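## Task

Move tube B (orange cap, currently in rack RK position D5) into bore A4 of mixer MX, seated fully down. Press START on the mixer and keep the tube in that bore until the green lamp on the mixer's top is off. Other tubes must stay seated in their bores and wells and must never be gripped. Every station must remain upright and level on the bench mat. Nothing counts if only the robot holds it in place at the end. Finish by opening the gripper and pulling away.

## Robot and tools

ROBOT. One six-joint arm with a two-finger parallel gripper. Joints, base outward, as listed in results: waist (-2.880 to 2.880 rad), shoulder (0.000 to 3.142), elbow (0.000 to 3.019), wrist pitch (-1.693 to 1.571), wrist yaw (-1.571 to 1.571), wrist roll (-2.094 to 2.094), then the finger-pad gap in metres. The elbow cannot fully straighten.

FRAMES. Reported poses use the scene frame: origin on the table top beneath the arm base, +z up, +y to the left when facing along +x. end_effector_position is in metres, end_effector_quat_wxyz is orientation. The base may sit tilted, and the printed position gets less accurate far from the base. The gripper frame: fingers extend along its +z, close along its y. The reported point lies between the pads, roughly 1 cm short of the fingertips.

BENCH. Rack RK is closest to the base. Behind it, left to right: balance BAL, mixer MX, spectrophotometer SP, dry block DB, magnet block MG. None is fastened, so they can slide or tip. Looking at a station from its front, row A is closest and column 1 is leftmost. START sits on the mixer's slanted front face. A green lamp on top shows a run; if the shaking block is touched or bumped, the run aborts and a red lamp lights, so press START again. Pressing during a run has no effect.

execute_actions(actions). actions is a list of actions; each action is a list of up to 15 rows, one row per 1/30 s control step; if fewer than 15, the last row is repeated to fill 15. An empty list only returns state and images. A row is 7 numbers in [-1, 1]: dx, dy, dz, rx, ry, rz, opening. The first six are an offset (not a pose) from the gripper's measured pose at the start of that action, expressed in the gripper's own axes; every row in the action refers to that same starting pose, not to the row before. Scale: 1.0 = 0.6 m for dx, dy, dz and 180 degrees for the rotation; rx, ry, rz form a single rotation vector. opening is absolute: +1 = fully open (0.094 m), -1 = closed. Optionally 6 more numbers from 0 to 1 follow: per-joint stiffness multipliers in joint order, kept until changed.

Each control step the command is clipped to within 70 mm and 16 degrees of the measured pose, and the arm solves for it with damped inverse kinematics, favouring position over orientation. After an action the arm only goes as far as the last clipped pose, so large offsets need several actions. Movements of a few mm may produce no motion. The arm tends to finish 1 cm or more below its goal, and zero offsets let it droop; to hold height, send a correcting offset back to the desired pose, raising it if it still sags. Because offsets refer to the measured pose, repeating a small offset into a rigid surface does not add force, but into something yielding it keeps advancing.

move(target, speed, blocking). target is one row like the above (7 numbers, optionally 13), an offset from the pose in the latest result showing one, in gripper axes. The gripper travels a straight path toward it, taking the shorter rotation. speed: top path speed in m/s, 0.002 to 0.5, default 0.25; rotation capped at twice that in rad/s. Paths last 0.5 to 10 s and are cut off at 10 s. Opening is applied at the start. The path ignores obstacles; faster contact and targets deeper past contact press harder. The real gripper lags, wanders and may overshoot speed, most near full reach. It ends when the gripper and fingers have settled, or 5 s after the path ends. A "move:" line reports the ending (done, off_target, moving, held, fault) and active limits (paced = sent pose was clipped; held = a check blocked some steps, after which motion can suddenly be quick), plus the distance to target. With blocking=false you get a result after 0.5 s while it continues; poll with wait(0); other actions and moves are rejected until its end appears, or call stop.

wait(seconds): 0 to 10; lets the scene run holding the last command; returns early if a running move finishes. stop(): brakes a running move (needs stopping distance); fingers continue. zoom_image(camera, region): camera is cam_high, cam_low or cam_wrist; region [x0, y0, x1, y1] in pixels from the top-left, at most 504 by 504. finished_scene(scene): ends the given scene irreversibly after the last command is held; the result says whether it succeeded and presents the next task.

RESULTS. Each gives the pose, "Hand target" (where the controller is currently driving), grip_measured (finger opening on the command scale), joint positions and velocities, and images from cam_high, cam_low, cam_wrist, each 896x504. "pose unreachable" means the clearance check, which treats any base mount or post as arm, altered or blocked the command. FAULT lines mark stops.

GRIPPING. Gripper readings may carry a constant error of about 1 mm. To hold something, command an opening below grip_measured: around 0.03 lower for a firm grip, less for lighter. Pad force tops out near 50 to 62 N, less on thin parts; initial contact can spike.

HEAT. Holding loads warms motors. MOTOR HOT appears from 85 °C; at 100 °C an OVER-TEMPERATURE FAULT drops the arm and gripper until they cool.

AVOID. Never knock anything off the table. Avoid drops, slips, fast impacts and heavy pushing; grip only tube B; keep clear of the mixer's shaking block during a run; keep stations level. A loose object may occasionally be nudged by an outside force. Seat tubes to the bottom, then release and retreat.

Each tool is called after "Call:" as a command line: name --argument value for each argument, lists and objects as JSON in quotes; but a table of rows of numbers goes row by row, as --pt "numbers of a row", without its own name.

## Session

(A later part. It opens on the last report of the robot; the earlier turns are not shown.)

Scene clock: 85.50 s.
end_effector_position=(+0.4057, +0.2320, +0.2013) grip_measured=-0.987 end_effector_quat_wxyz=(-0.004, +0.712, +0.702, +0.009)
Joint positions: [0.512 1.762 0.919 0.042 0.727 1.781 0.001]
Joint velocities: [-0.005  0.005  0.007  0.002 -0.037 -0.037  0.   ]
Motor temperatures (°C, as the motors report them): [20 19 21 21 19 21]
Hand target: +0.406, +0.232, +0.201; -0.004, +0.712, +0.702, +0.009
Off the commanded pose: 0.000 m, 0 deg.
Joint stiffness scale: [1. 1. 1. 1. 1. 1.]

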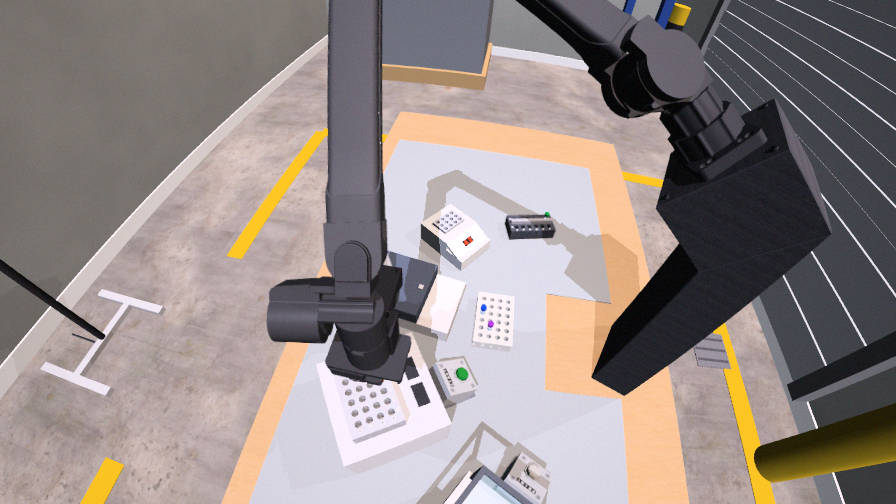

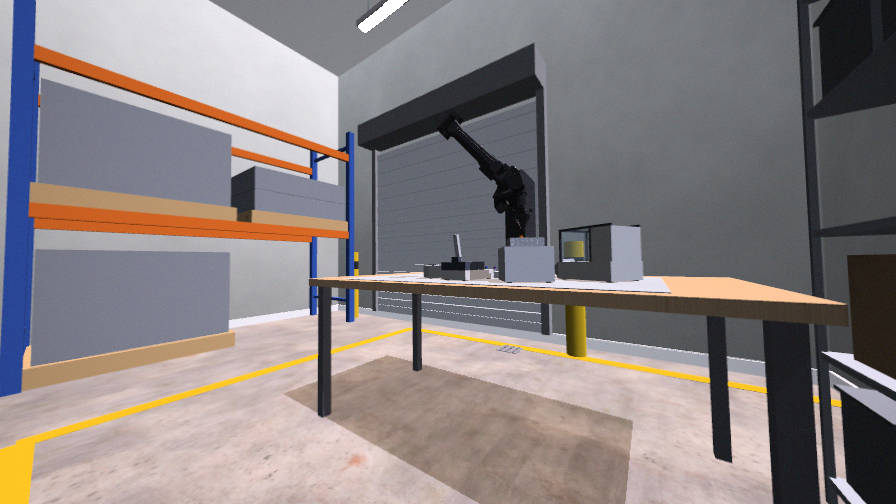

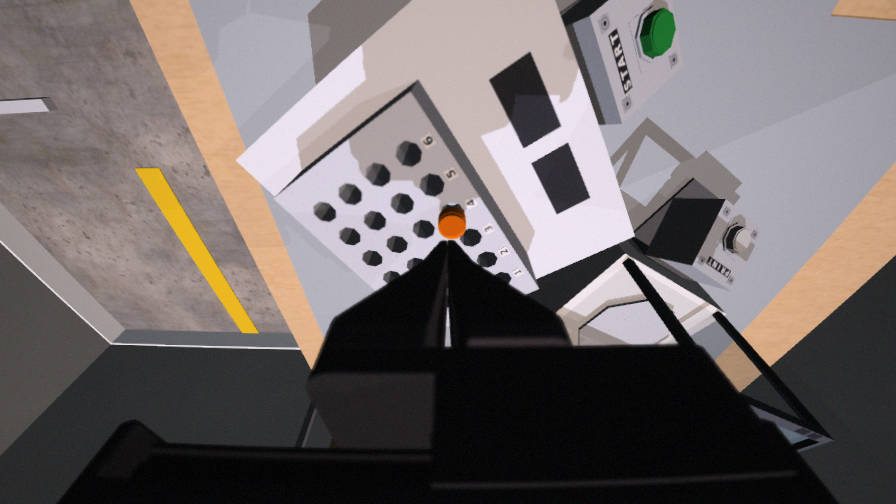

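Call:
execute_actions --actions '[[[-0.02,-0.022,0.042,0.007,-0.007,0,-1]],[[-0.015,-0.016,0.042,0.007,-0.007,0,-1]],[[-0.015,-0.016,0.042,0.007,-0.007,0,-1]]]'

Scene clock: 88.40 s.
end_effector_position=(+0.4042, +0.2313, +0.1882) grip_measured=-0.987 end_effector_quat_wxyz=(-0.005, +0.716, +0.698, +0.013)
Joint positions: [0.491 1.789 0.923 0.085 0.708 1.766 0.001]
Joint velocities: [-0.024  0.005 -0.007 -0.012 -0.095 -0.007  0.001]
Motor temperatures (°C, as the motors report them): [20 19 21 21 19 21]
Hand target: +0.393, +0.222, +0.164; -0.005, +0.716, +0.698, -0.004
Off the commanded pose: 0.029 m, 2 deg.
Joint stiffness scale: [1. 1. 1. 1. 1. 1.]

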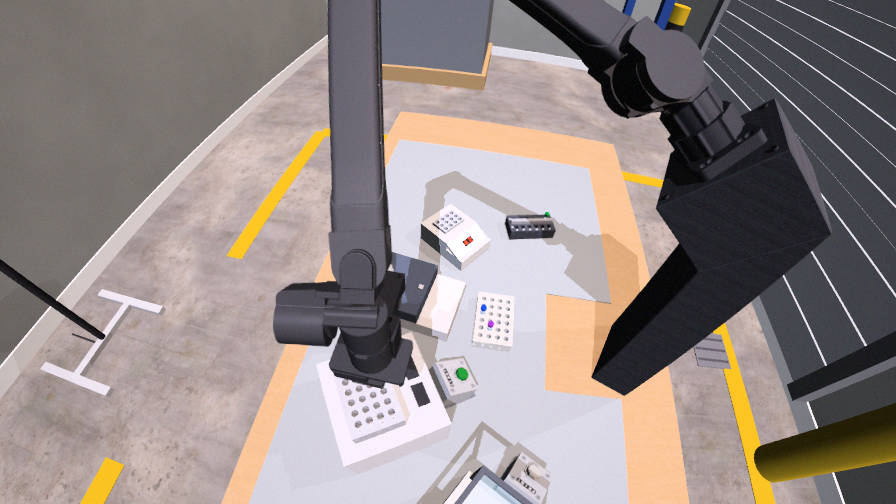

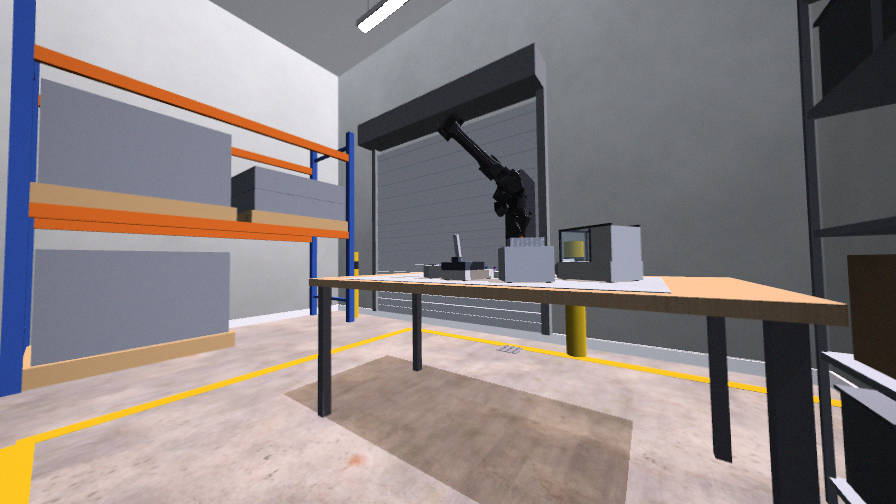

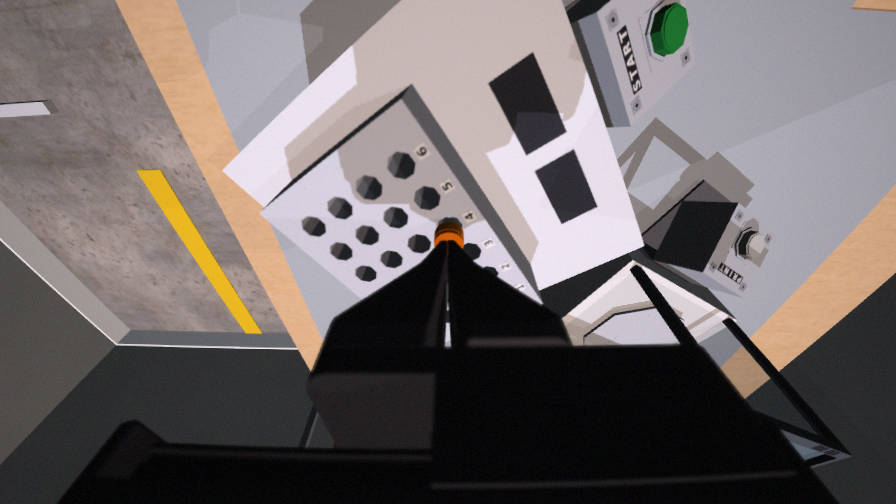

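Call:
execute_actions --actions '[[[0.008,0,-0.05,0,0,0,-1]]]'

Call:
move --target '[-0.14,-0.24,0.0,0,0,0,-1]'

Call:
move --target '[-0.01,-0.01,0.13,0,0,0,-1]'

Scene clock: 91.97 s.
end_effector_position=(+0.4056, +0.2332, +0.2143) grip_measured=-0.987 end_effector_quat_wxyz=(-0.003, +0.715, +0.699, +0.013)
Joint positions: [0.532 1.736 0.902 0.031 0.74  1.801 0.001]
Joint velocities: [ 0.005  0.015  0.022 -0.017 -0.007  0.037  0.001]
Motor temperatures (°C, as the motors report them): [20 19 21 21 19 21]
Hand target: +0.404, +0.235, +0.218; -0.005, +0.716, +0.698, +0.013
Off the commanded pose: 0.005 m, 0 deg.
Joint stiffness scale: [1. 1. 1. 1. 1. 1.]

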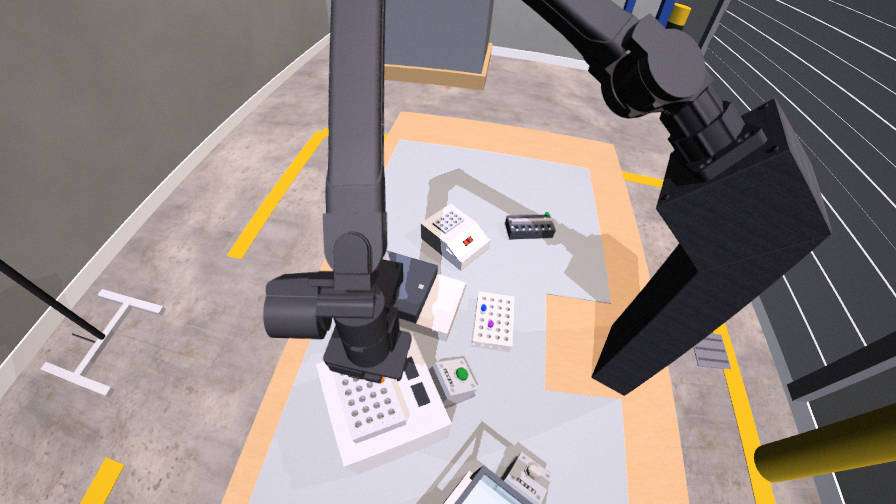

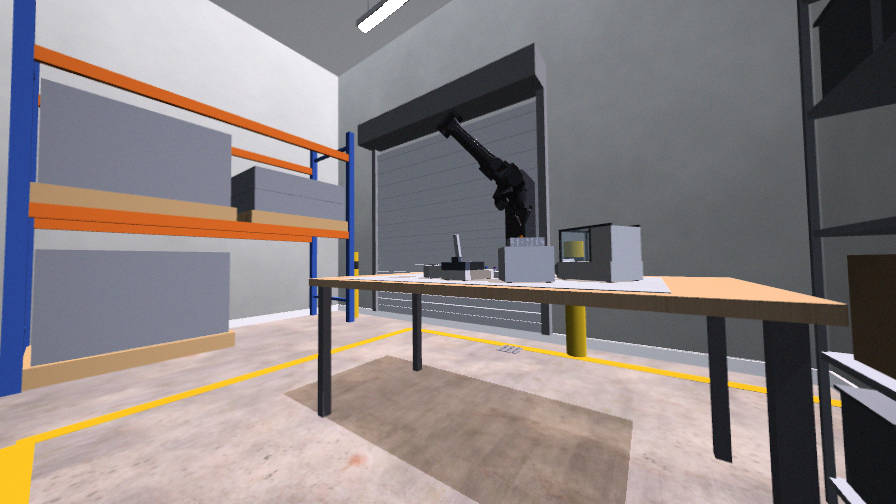

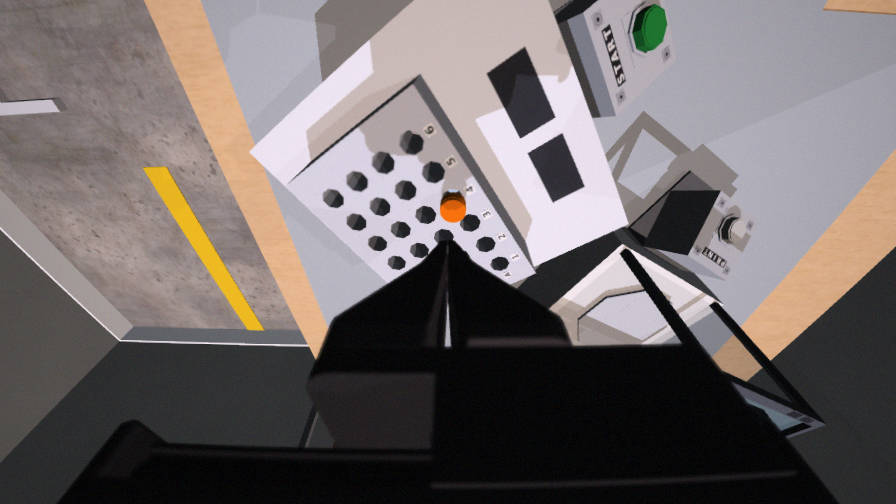

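Scene clock: 93.07 s.
end_effector_position=(+0.2719, +0.1583, +0.2173) grip_measured=-0.987 end_effector_quat_wxyz=(-0.002, +0.720, +0.694, +0.026)
Joint positions: [0.438 1.746 0.485 0.542 0.658 1.711 0.001]
Joint velocities: [ 0.005 -0.015  0.002  0.056 -0.051 -0.081  0.001]
Motor temperatures (°C, as the motors report them): [20 19 21 21 19 21]
Hand target: +0.261, +0.150, +0.211; -0.004, +0.715, +0.699, +0.012
Off the commanded pose: 0.015 m, 2 deg.
Joint stiffness scale: [1. 1. 1. 1. 1. 1.]
move: off_target

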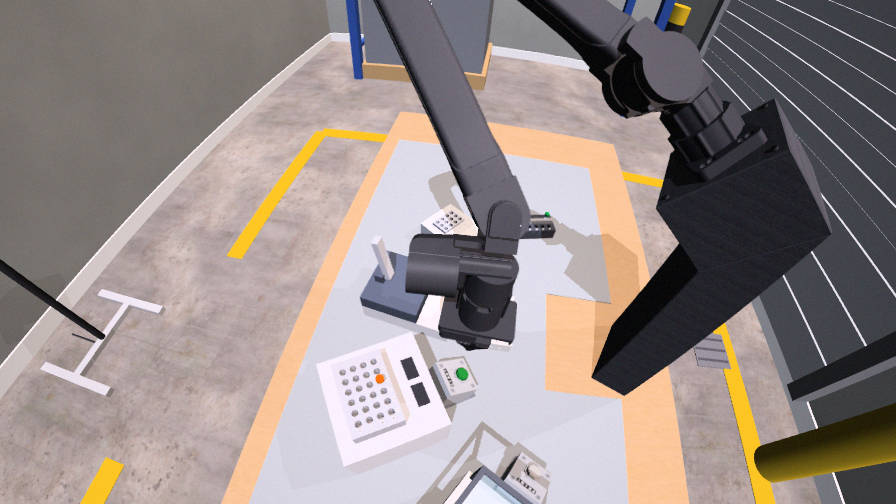

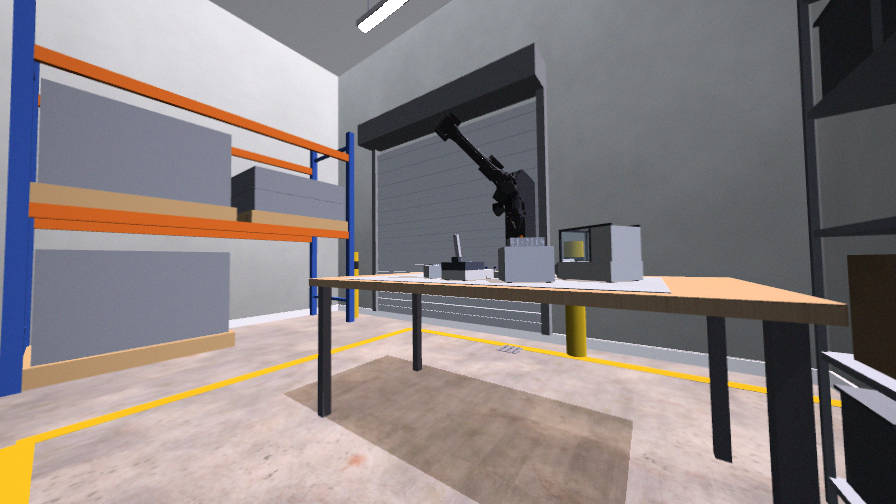

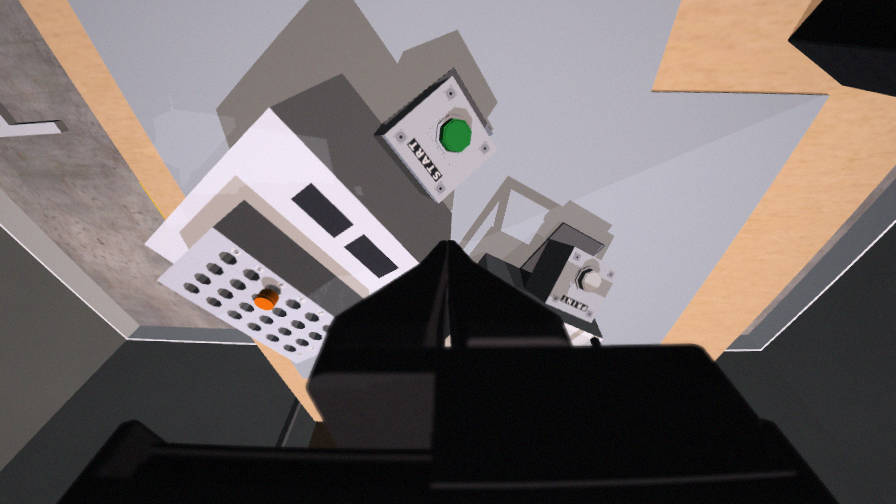

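Scene clock: 93.90 s.
end_effector_position=(+0.2670, +0.1609, +0.1459) grip_measured=-0.987 end_effector_quat_wxyz=(-0.007, +0.720, +0.693, +0.029)
Joint positions: [0.316 1.956 0.6   0.689 0.553 1.62  0.001]
Joint velocities: [-0.015 -0.015 -0.012 -0.012 -0.051 -0.081 -0.   ]
Motor temperatures (°C, as the motors report them): [20 19 21 21 19 21]
Hand target: +0.267, +0.156, +0.139; -0.002, +0.720, +0.693, +0.025
Off the commanded pose: 0.009 m, 1 deg.
Joint stiffness scale: [1. 1. 1. 1. 1. 1.]
move: done

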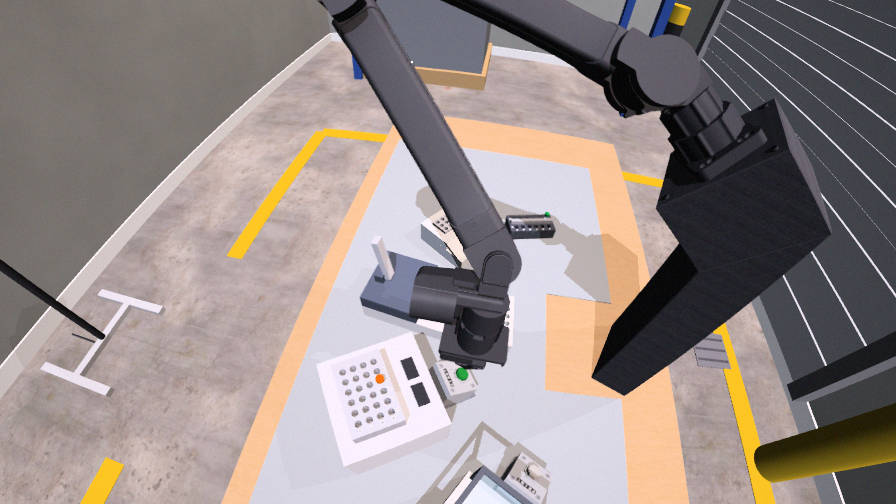

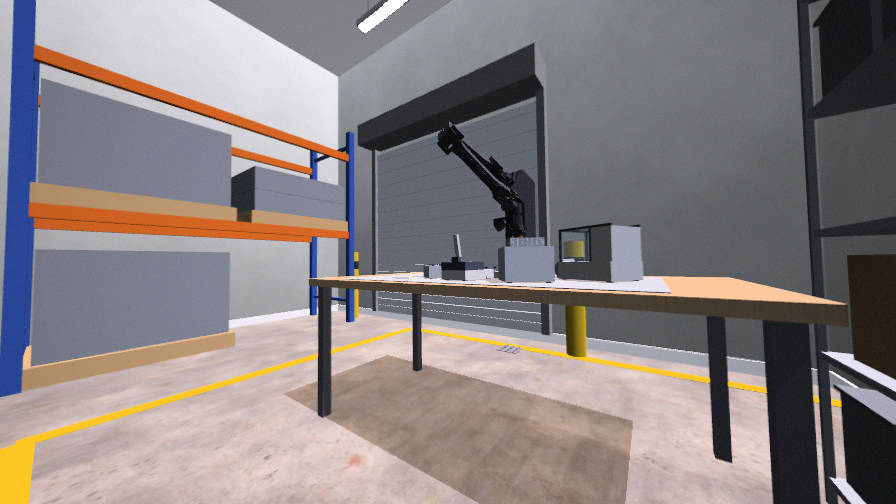

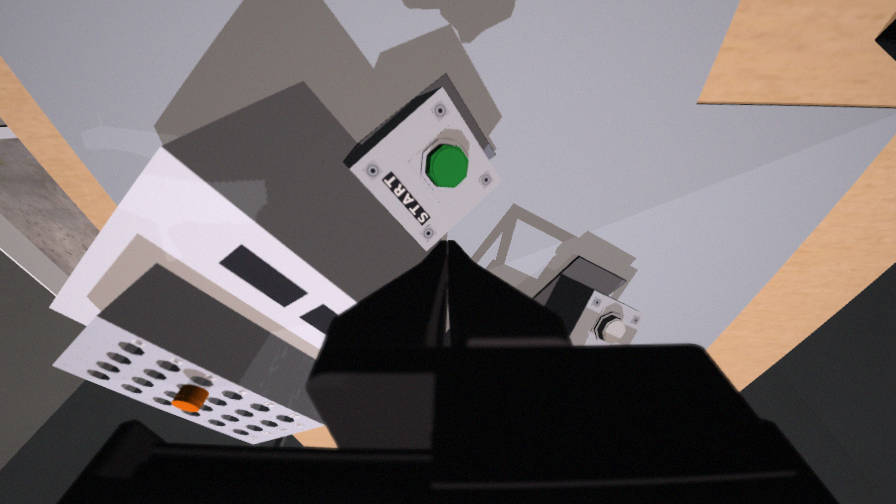

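Call:
move --target '[-0.03,-0.012,0.08,-0.1,0.05,0,-1]' --speed 0.1

Scene clock: 97.23 s.
end_effector_position=(+0.2624, +0.1538, +0.1053) grip_measured=-0.987 end_effector_quat_wxyz=(+0.041, +0.709, +0.675, +0.199)
Joint positions: [0.151 2.262 0.606 1.342 0.206 1.419 0.001]
Joint velocities: [-0.015 -0.015 -0.007  0.002  0.022  0.051  0.   ]
Motor temperatures (°C, as the motors report them): [20 19 21 21 19 21]
Hand target: +0.259, +0.146, +0.097; +0.049, +0.709, +0.676, +0.193
Off the commanded pose: 0.012 m, 1 deg.
Joint stiffness scale: [1. 1. 1. 1. 1. 1.]
move: off_target

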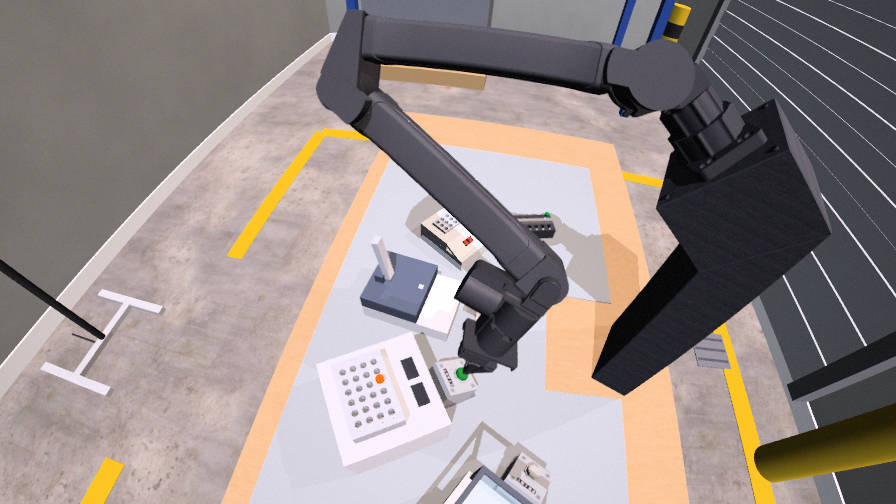

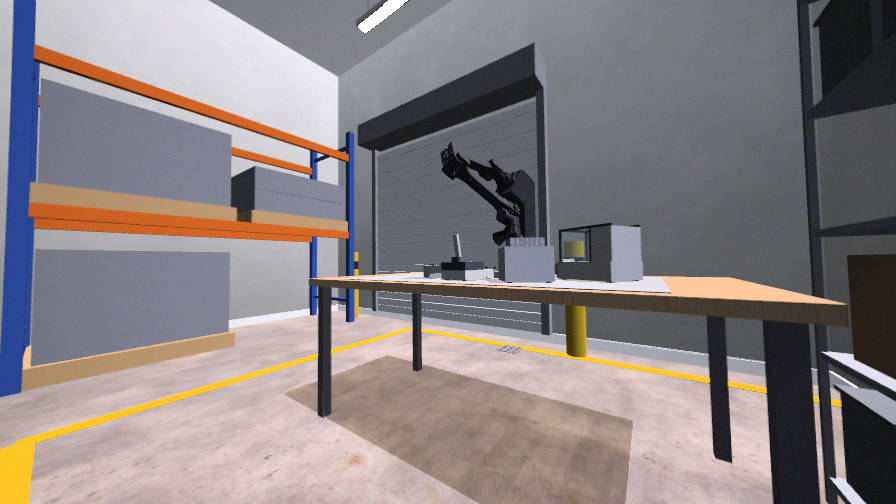

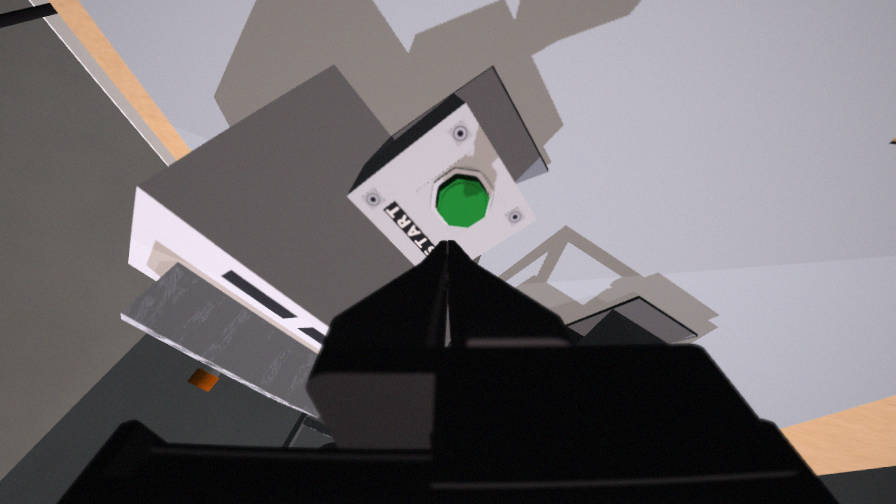

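Call:
move --target '[-0.03,-0.022,0.065,0,0,0,-1]' --speed 0.04

Scene clock: 99.73 s.
end_effector_position=(+0.2758, +0.1569, +0.0825) grip_measured=-0.988 end_effector_quat_wxyz=(+0.042, +0.707, +0.671, +0.222)
Joint positions: [0.117 2.29  0.676 1.33  0.137 1.409 0.001]
Joint velocities: [ 0.005  0.024  0.002  0.017  0.066 -0.007  0.   ]
Motor temperatures (°C, as the motors report them): [20 19 22 21 19 21]
Hand target: +0.263, +0.145, +0.063; +0.041, +0.709, +0.675, +0.199
Off the commanded pose: 0.027 m, 3 deg.
Joint stiffness scale: [1. 1. 1. 1. 1. 1.]
move: off_target

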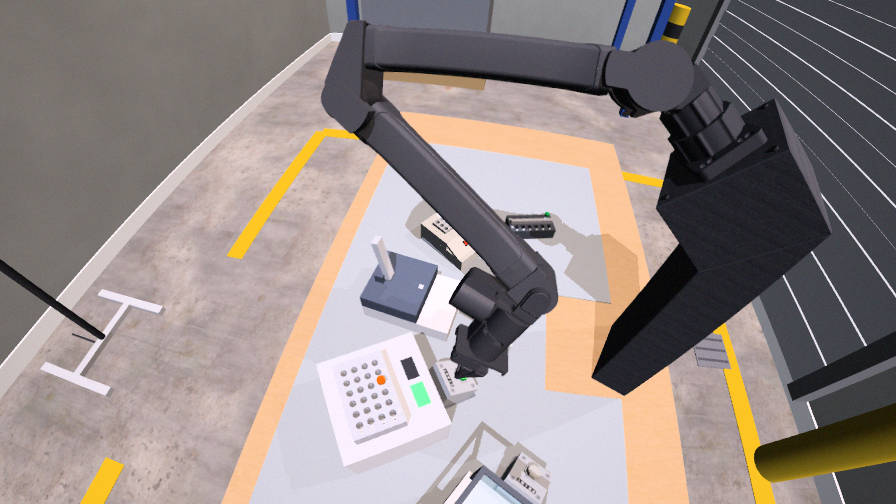

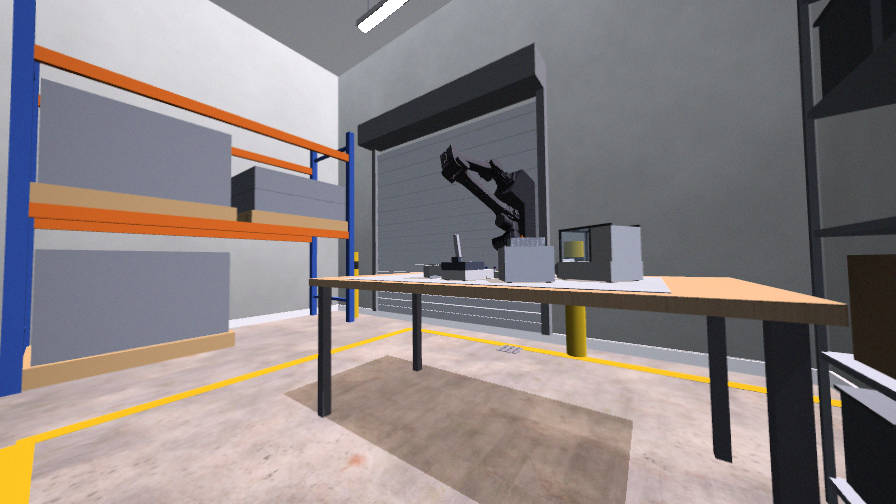

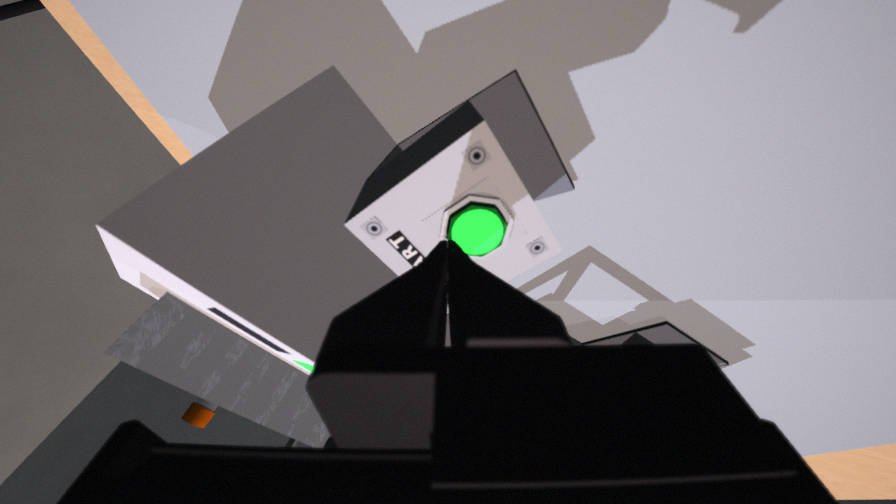

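Call:
move --target '[0,0,-0.14,0,0,0,-1]' --speed 0.1

Call:
wait --seconds 10

Scene clock: 102.13 s.
end_effector_position=(+0.2481, +0.1345, +0.1449) grip_measured=-0.988 end_effector_quat_wxyz=(+0.048, +0.706, +0.672, +0.218)
Joint positions: [0.137 2.252 0.48  1.492 0.168 1.408 0.001]
Joint velocities: [ 0.015 -0.015 -0.002 -0.007  0.037 -0.007  0.001]
Motor temperatures (°C, as the motors report them): [20 19 22 21 19 21]
Hand target: +0.245, +0.136, +0.157; +0.042, +0.706, +0.671, +0.222
Off the commanded pose: 0.014 m, 1 deg.
Joint stiffness scale: [1. 1. 1. 1. 1. 1.]
move: off_target

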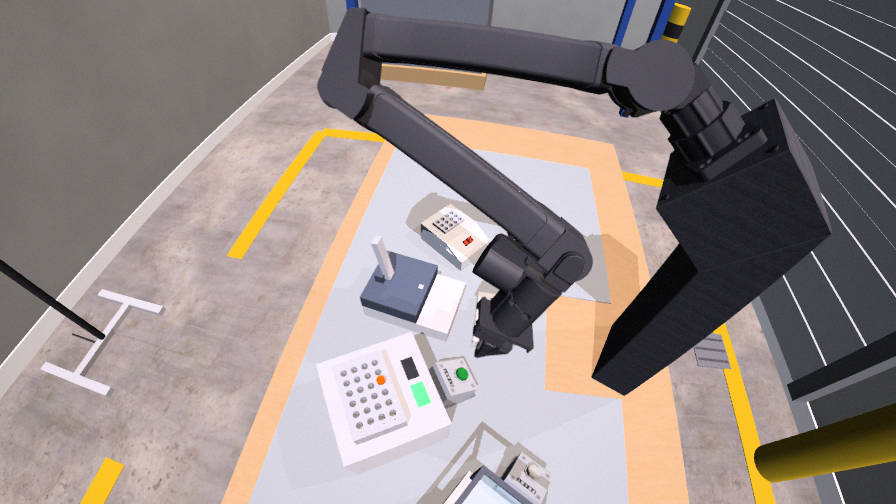

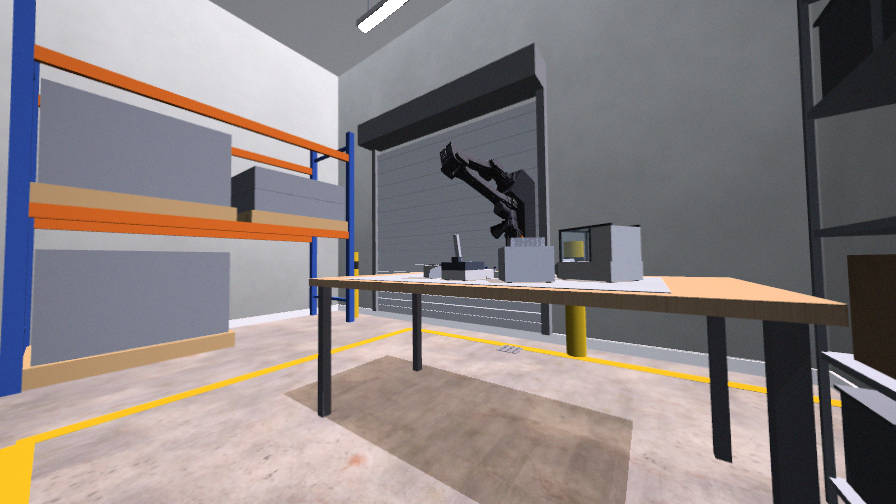

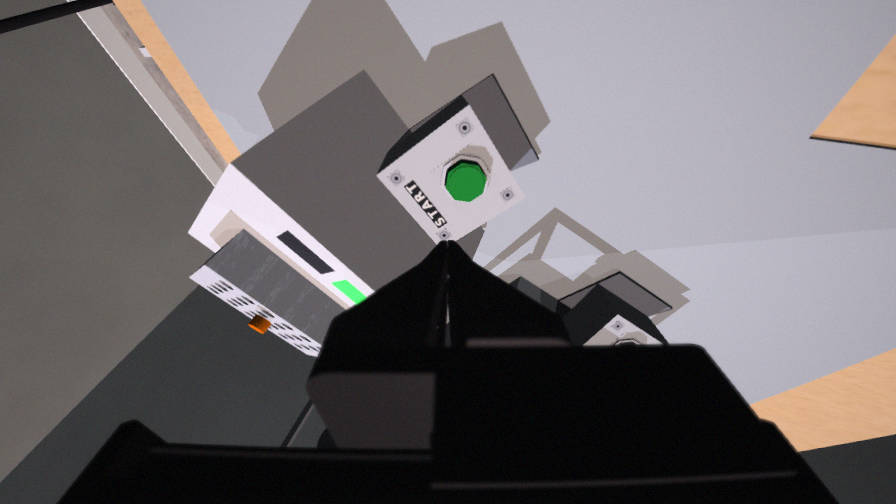

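Scene clock: 112.13 s.
end_effector_position=(+0.2481, +0.1345, +0.1449) grip_measured=-0.988 end_effector_quat_wxyz=(+0.048, +0.706, +0.672, +0.218)
Joint positions: [0.137 2.252 0.48  1.492 0.168 1.408 0.001]
Joint velocities: [-0.005 -0.005  0.007  0.002 -0.007 -0.037 -0.001]
Motor temperatures (°C, as the motors report them): [20 19 23 21 19 21]
Hand target: +0.245, +0.136, +0.157; +0.042, +0.706, +0.671, +0.222
Off the commanded pose: 0.014 m, 1 deg.
Joint stiffness scale: [1. 1. 1. 1. 1. 1.]
wait: 10.00 s; at rest by 0.17 s

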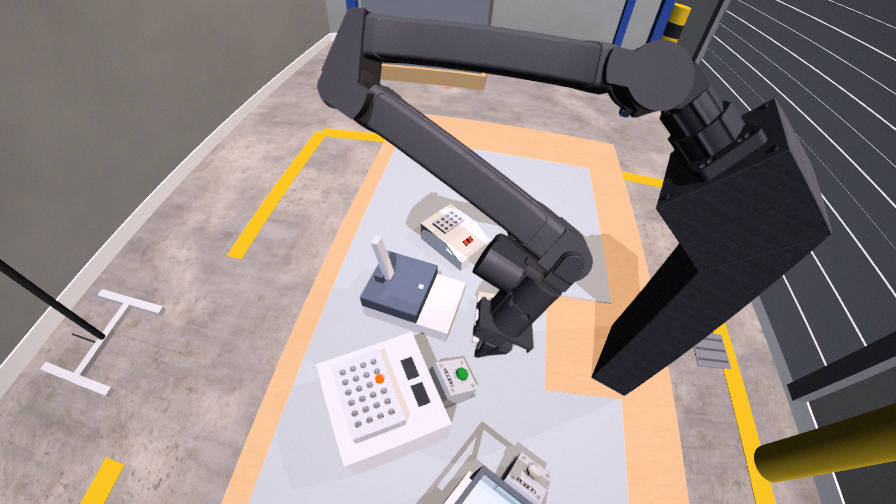

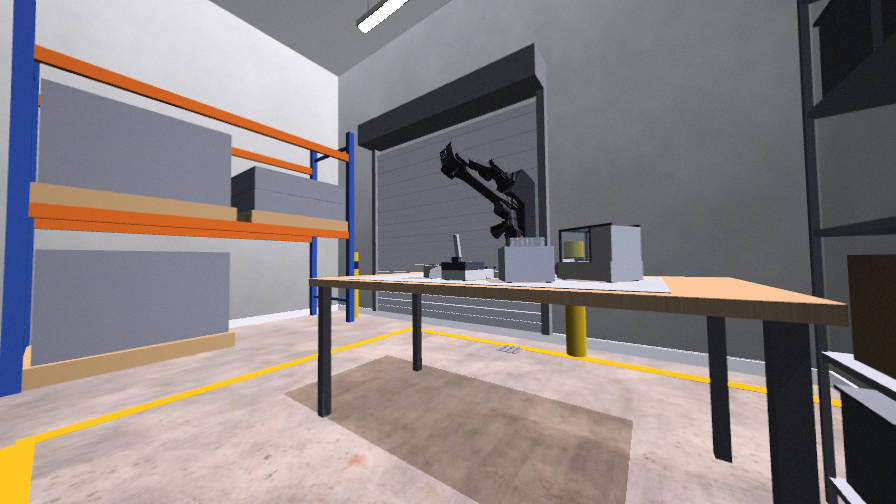

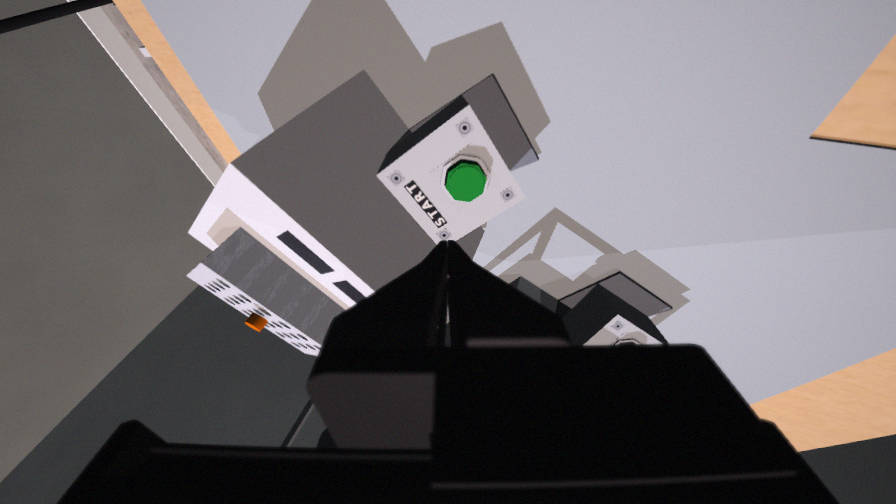

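Call:
finished_scene --scene 1

The scene is finished: the task was done.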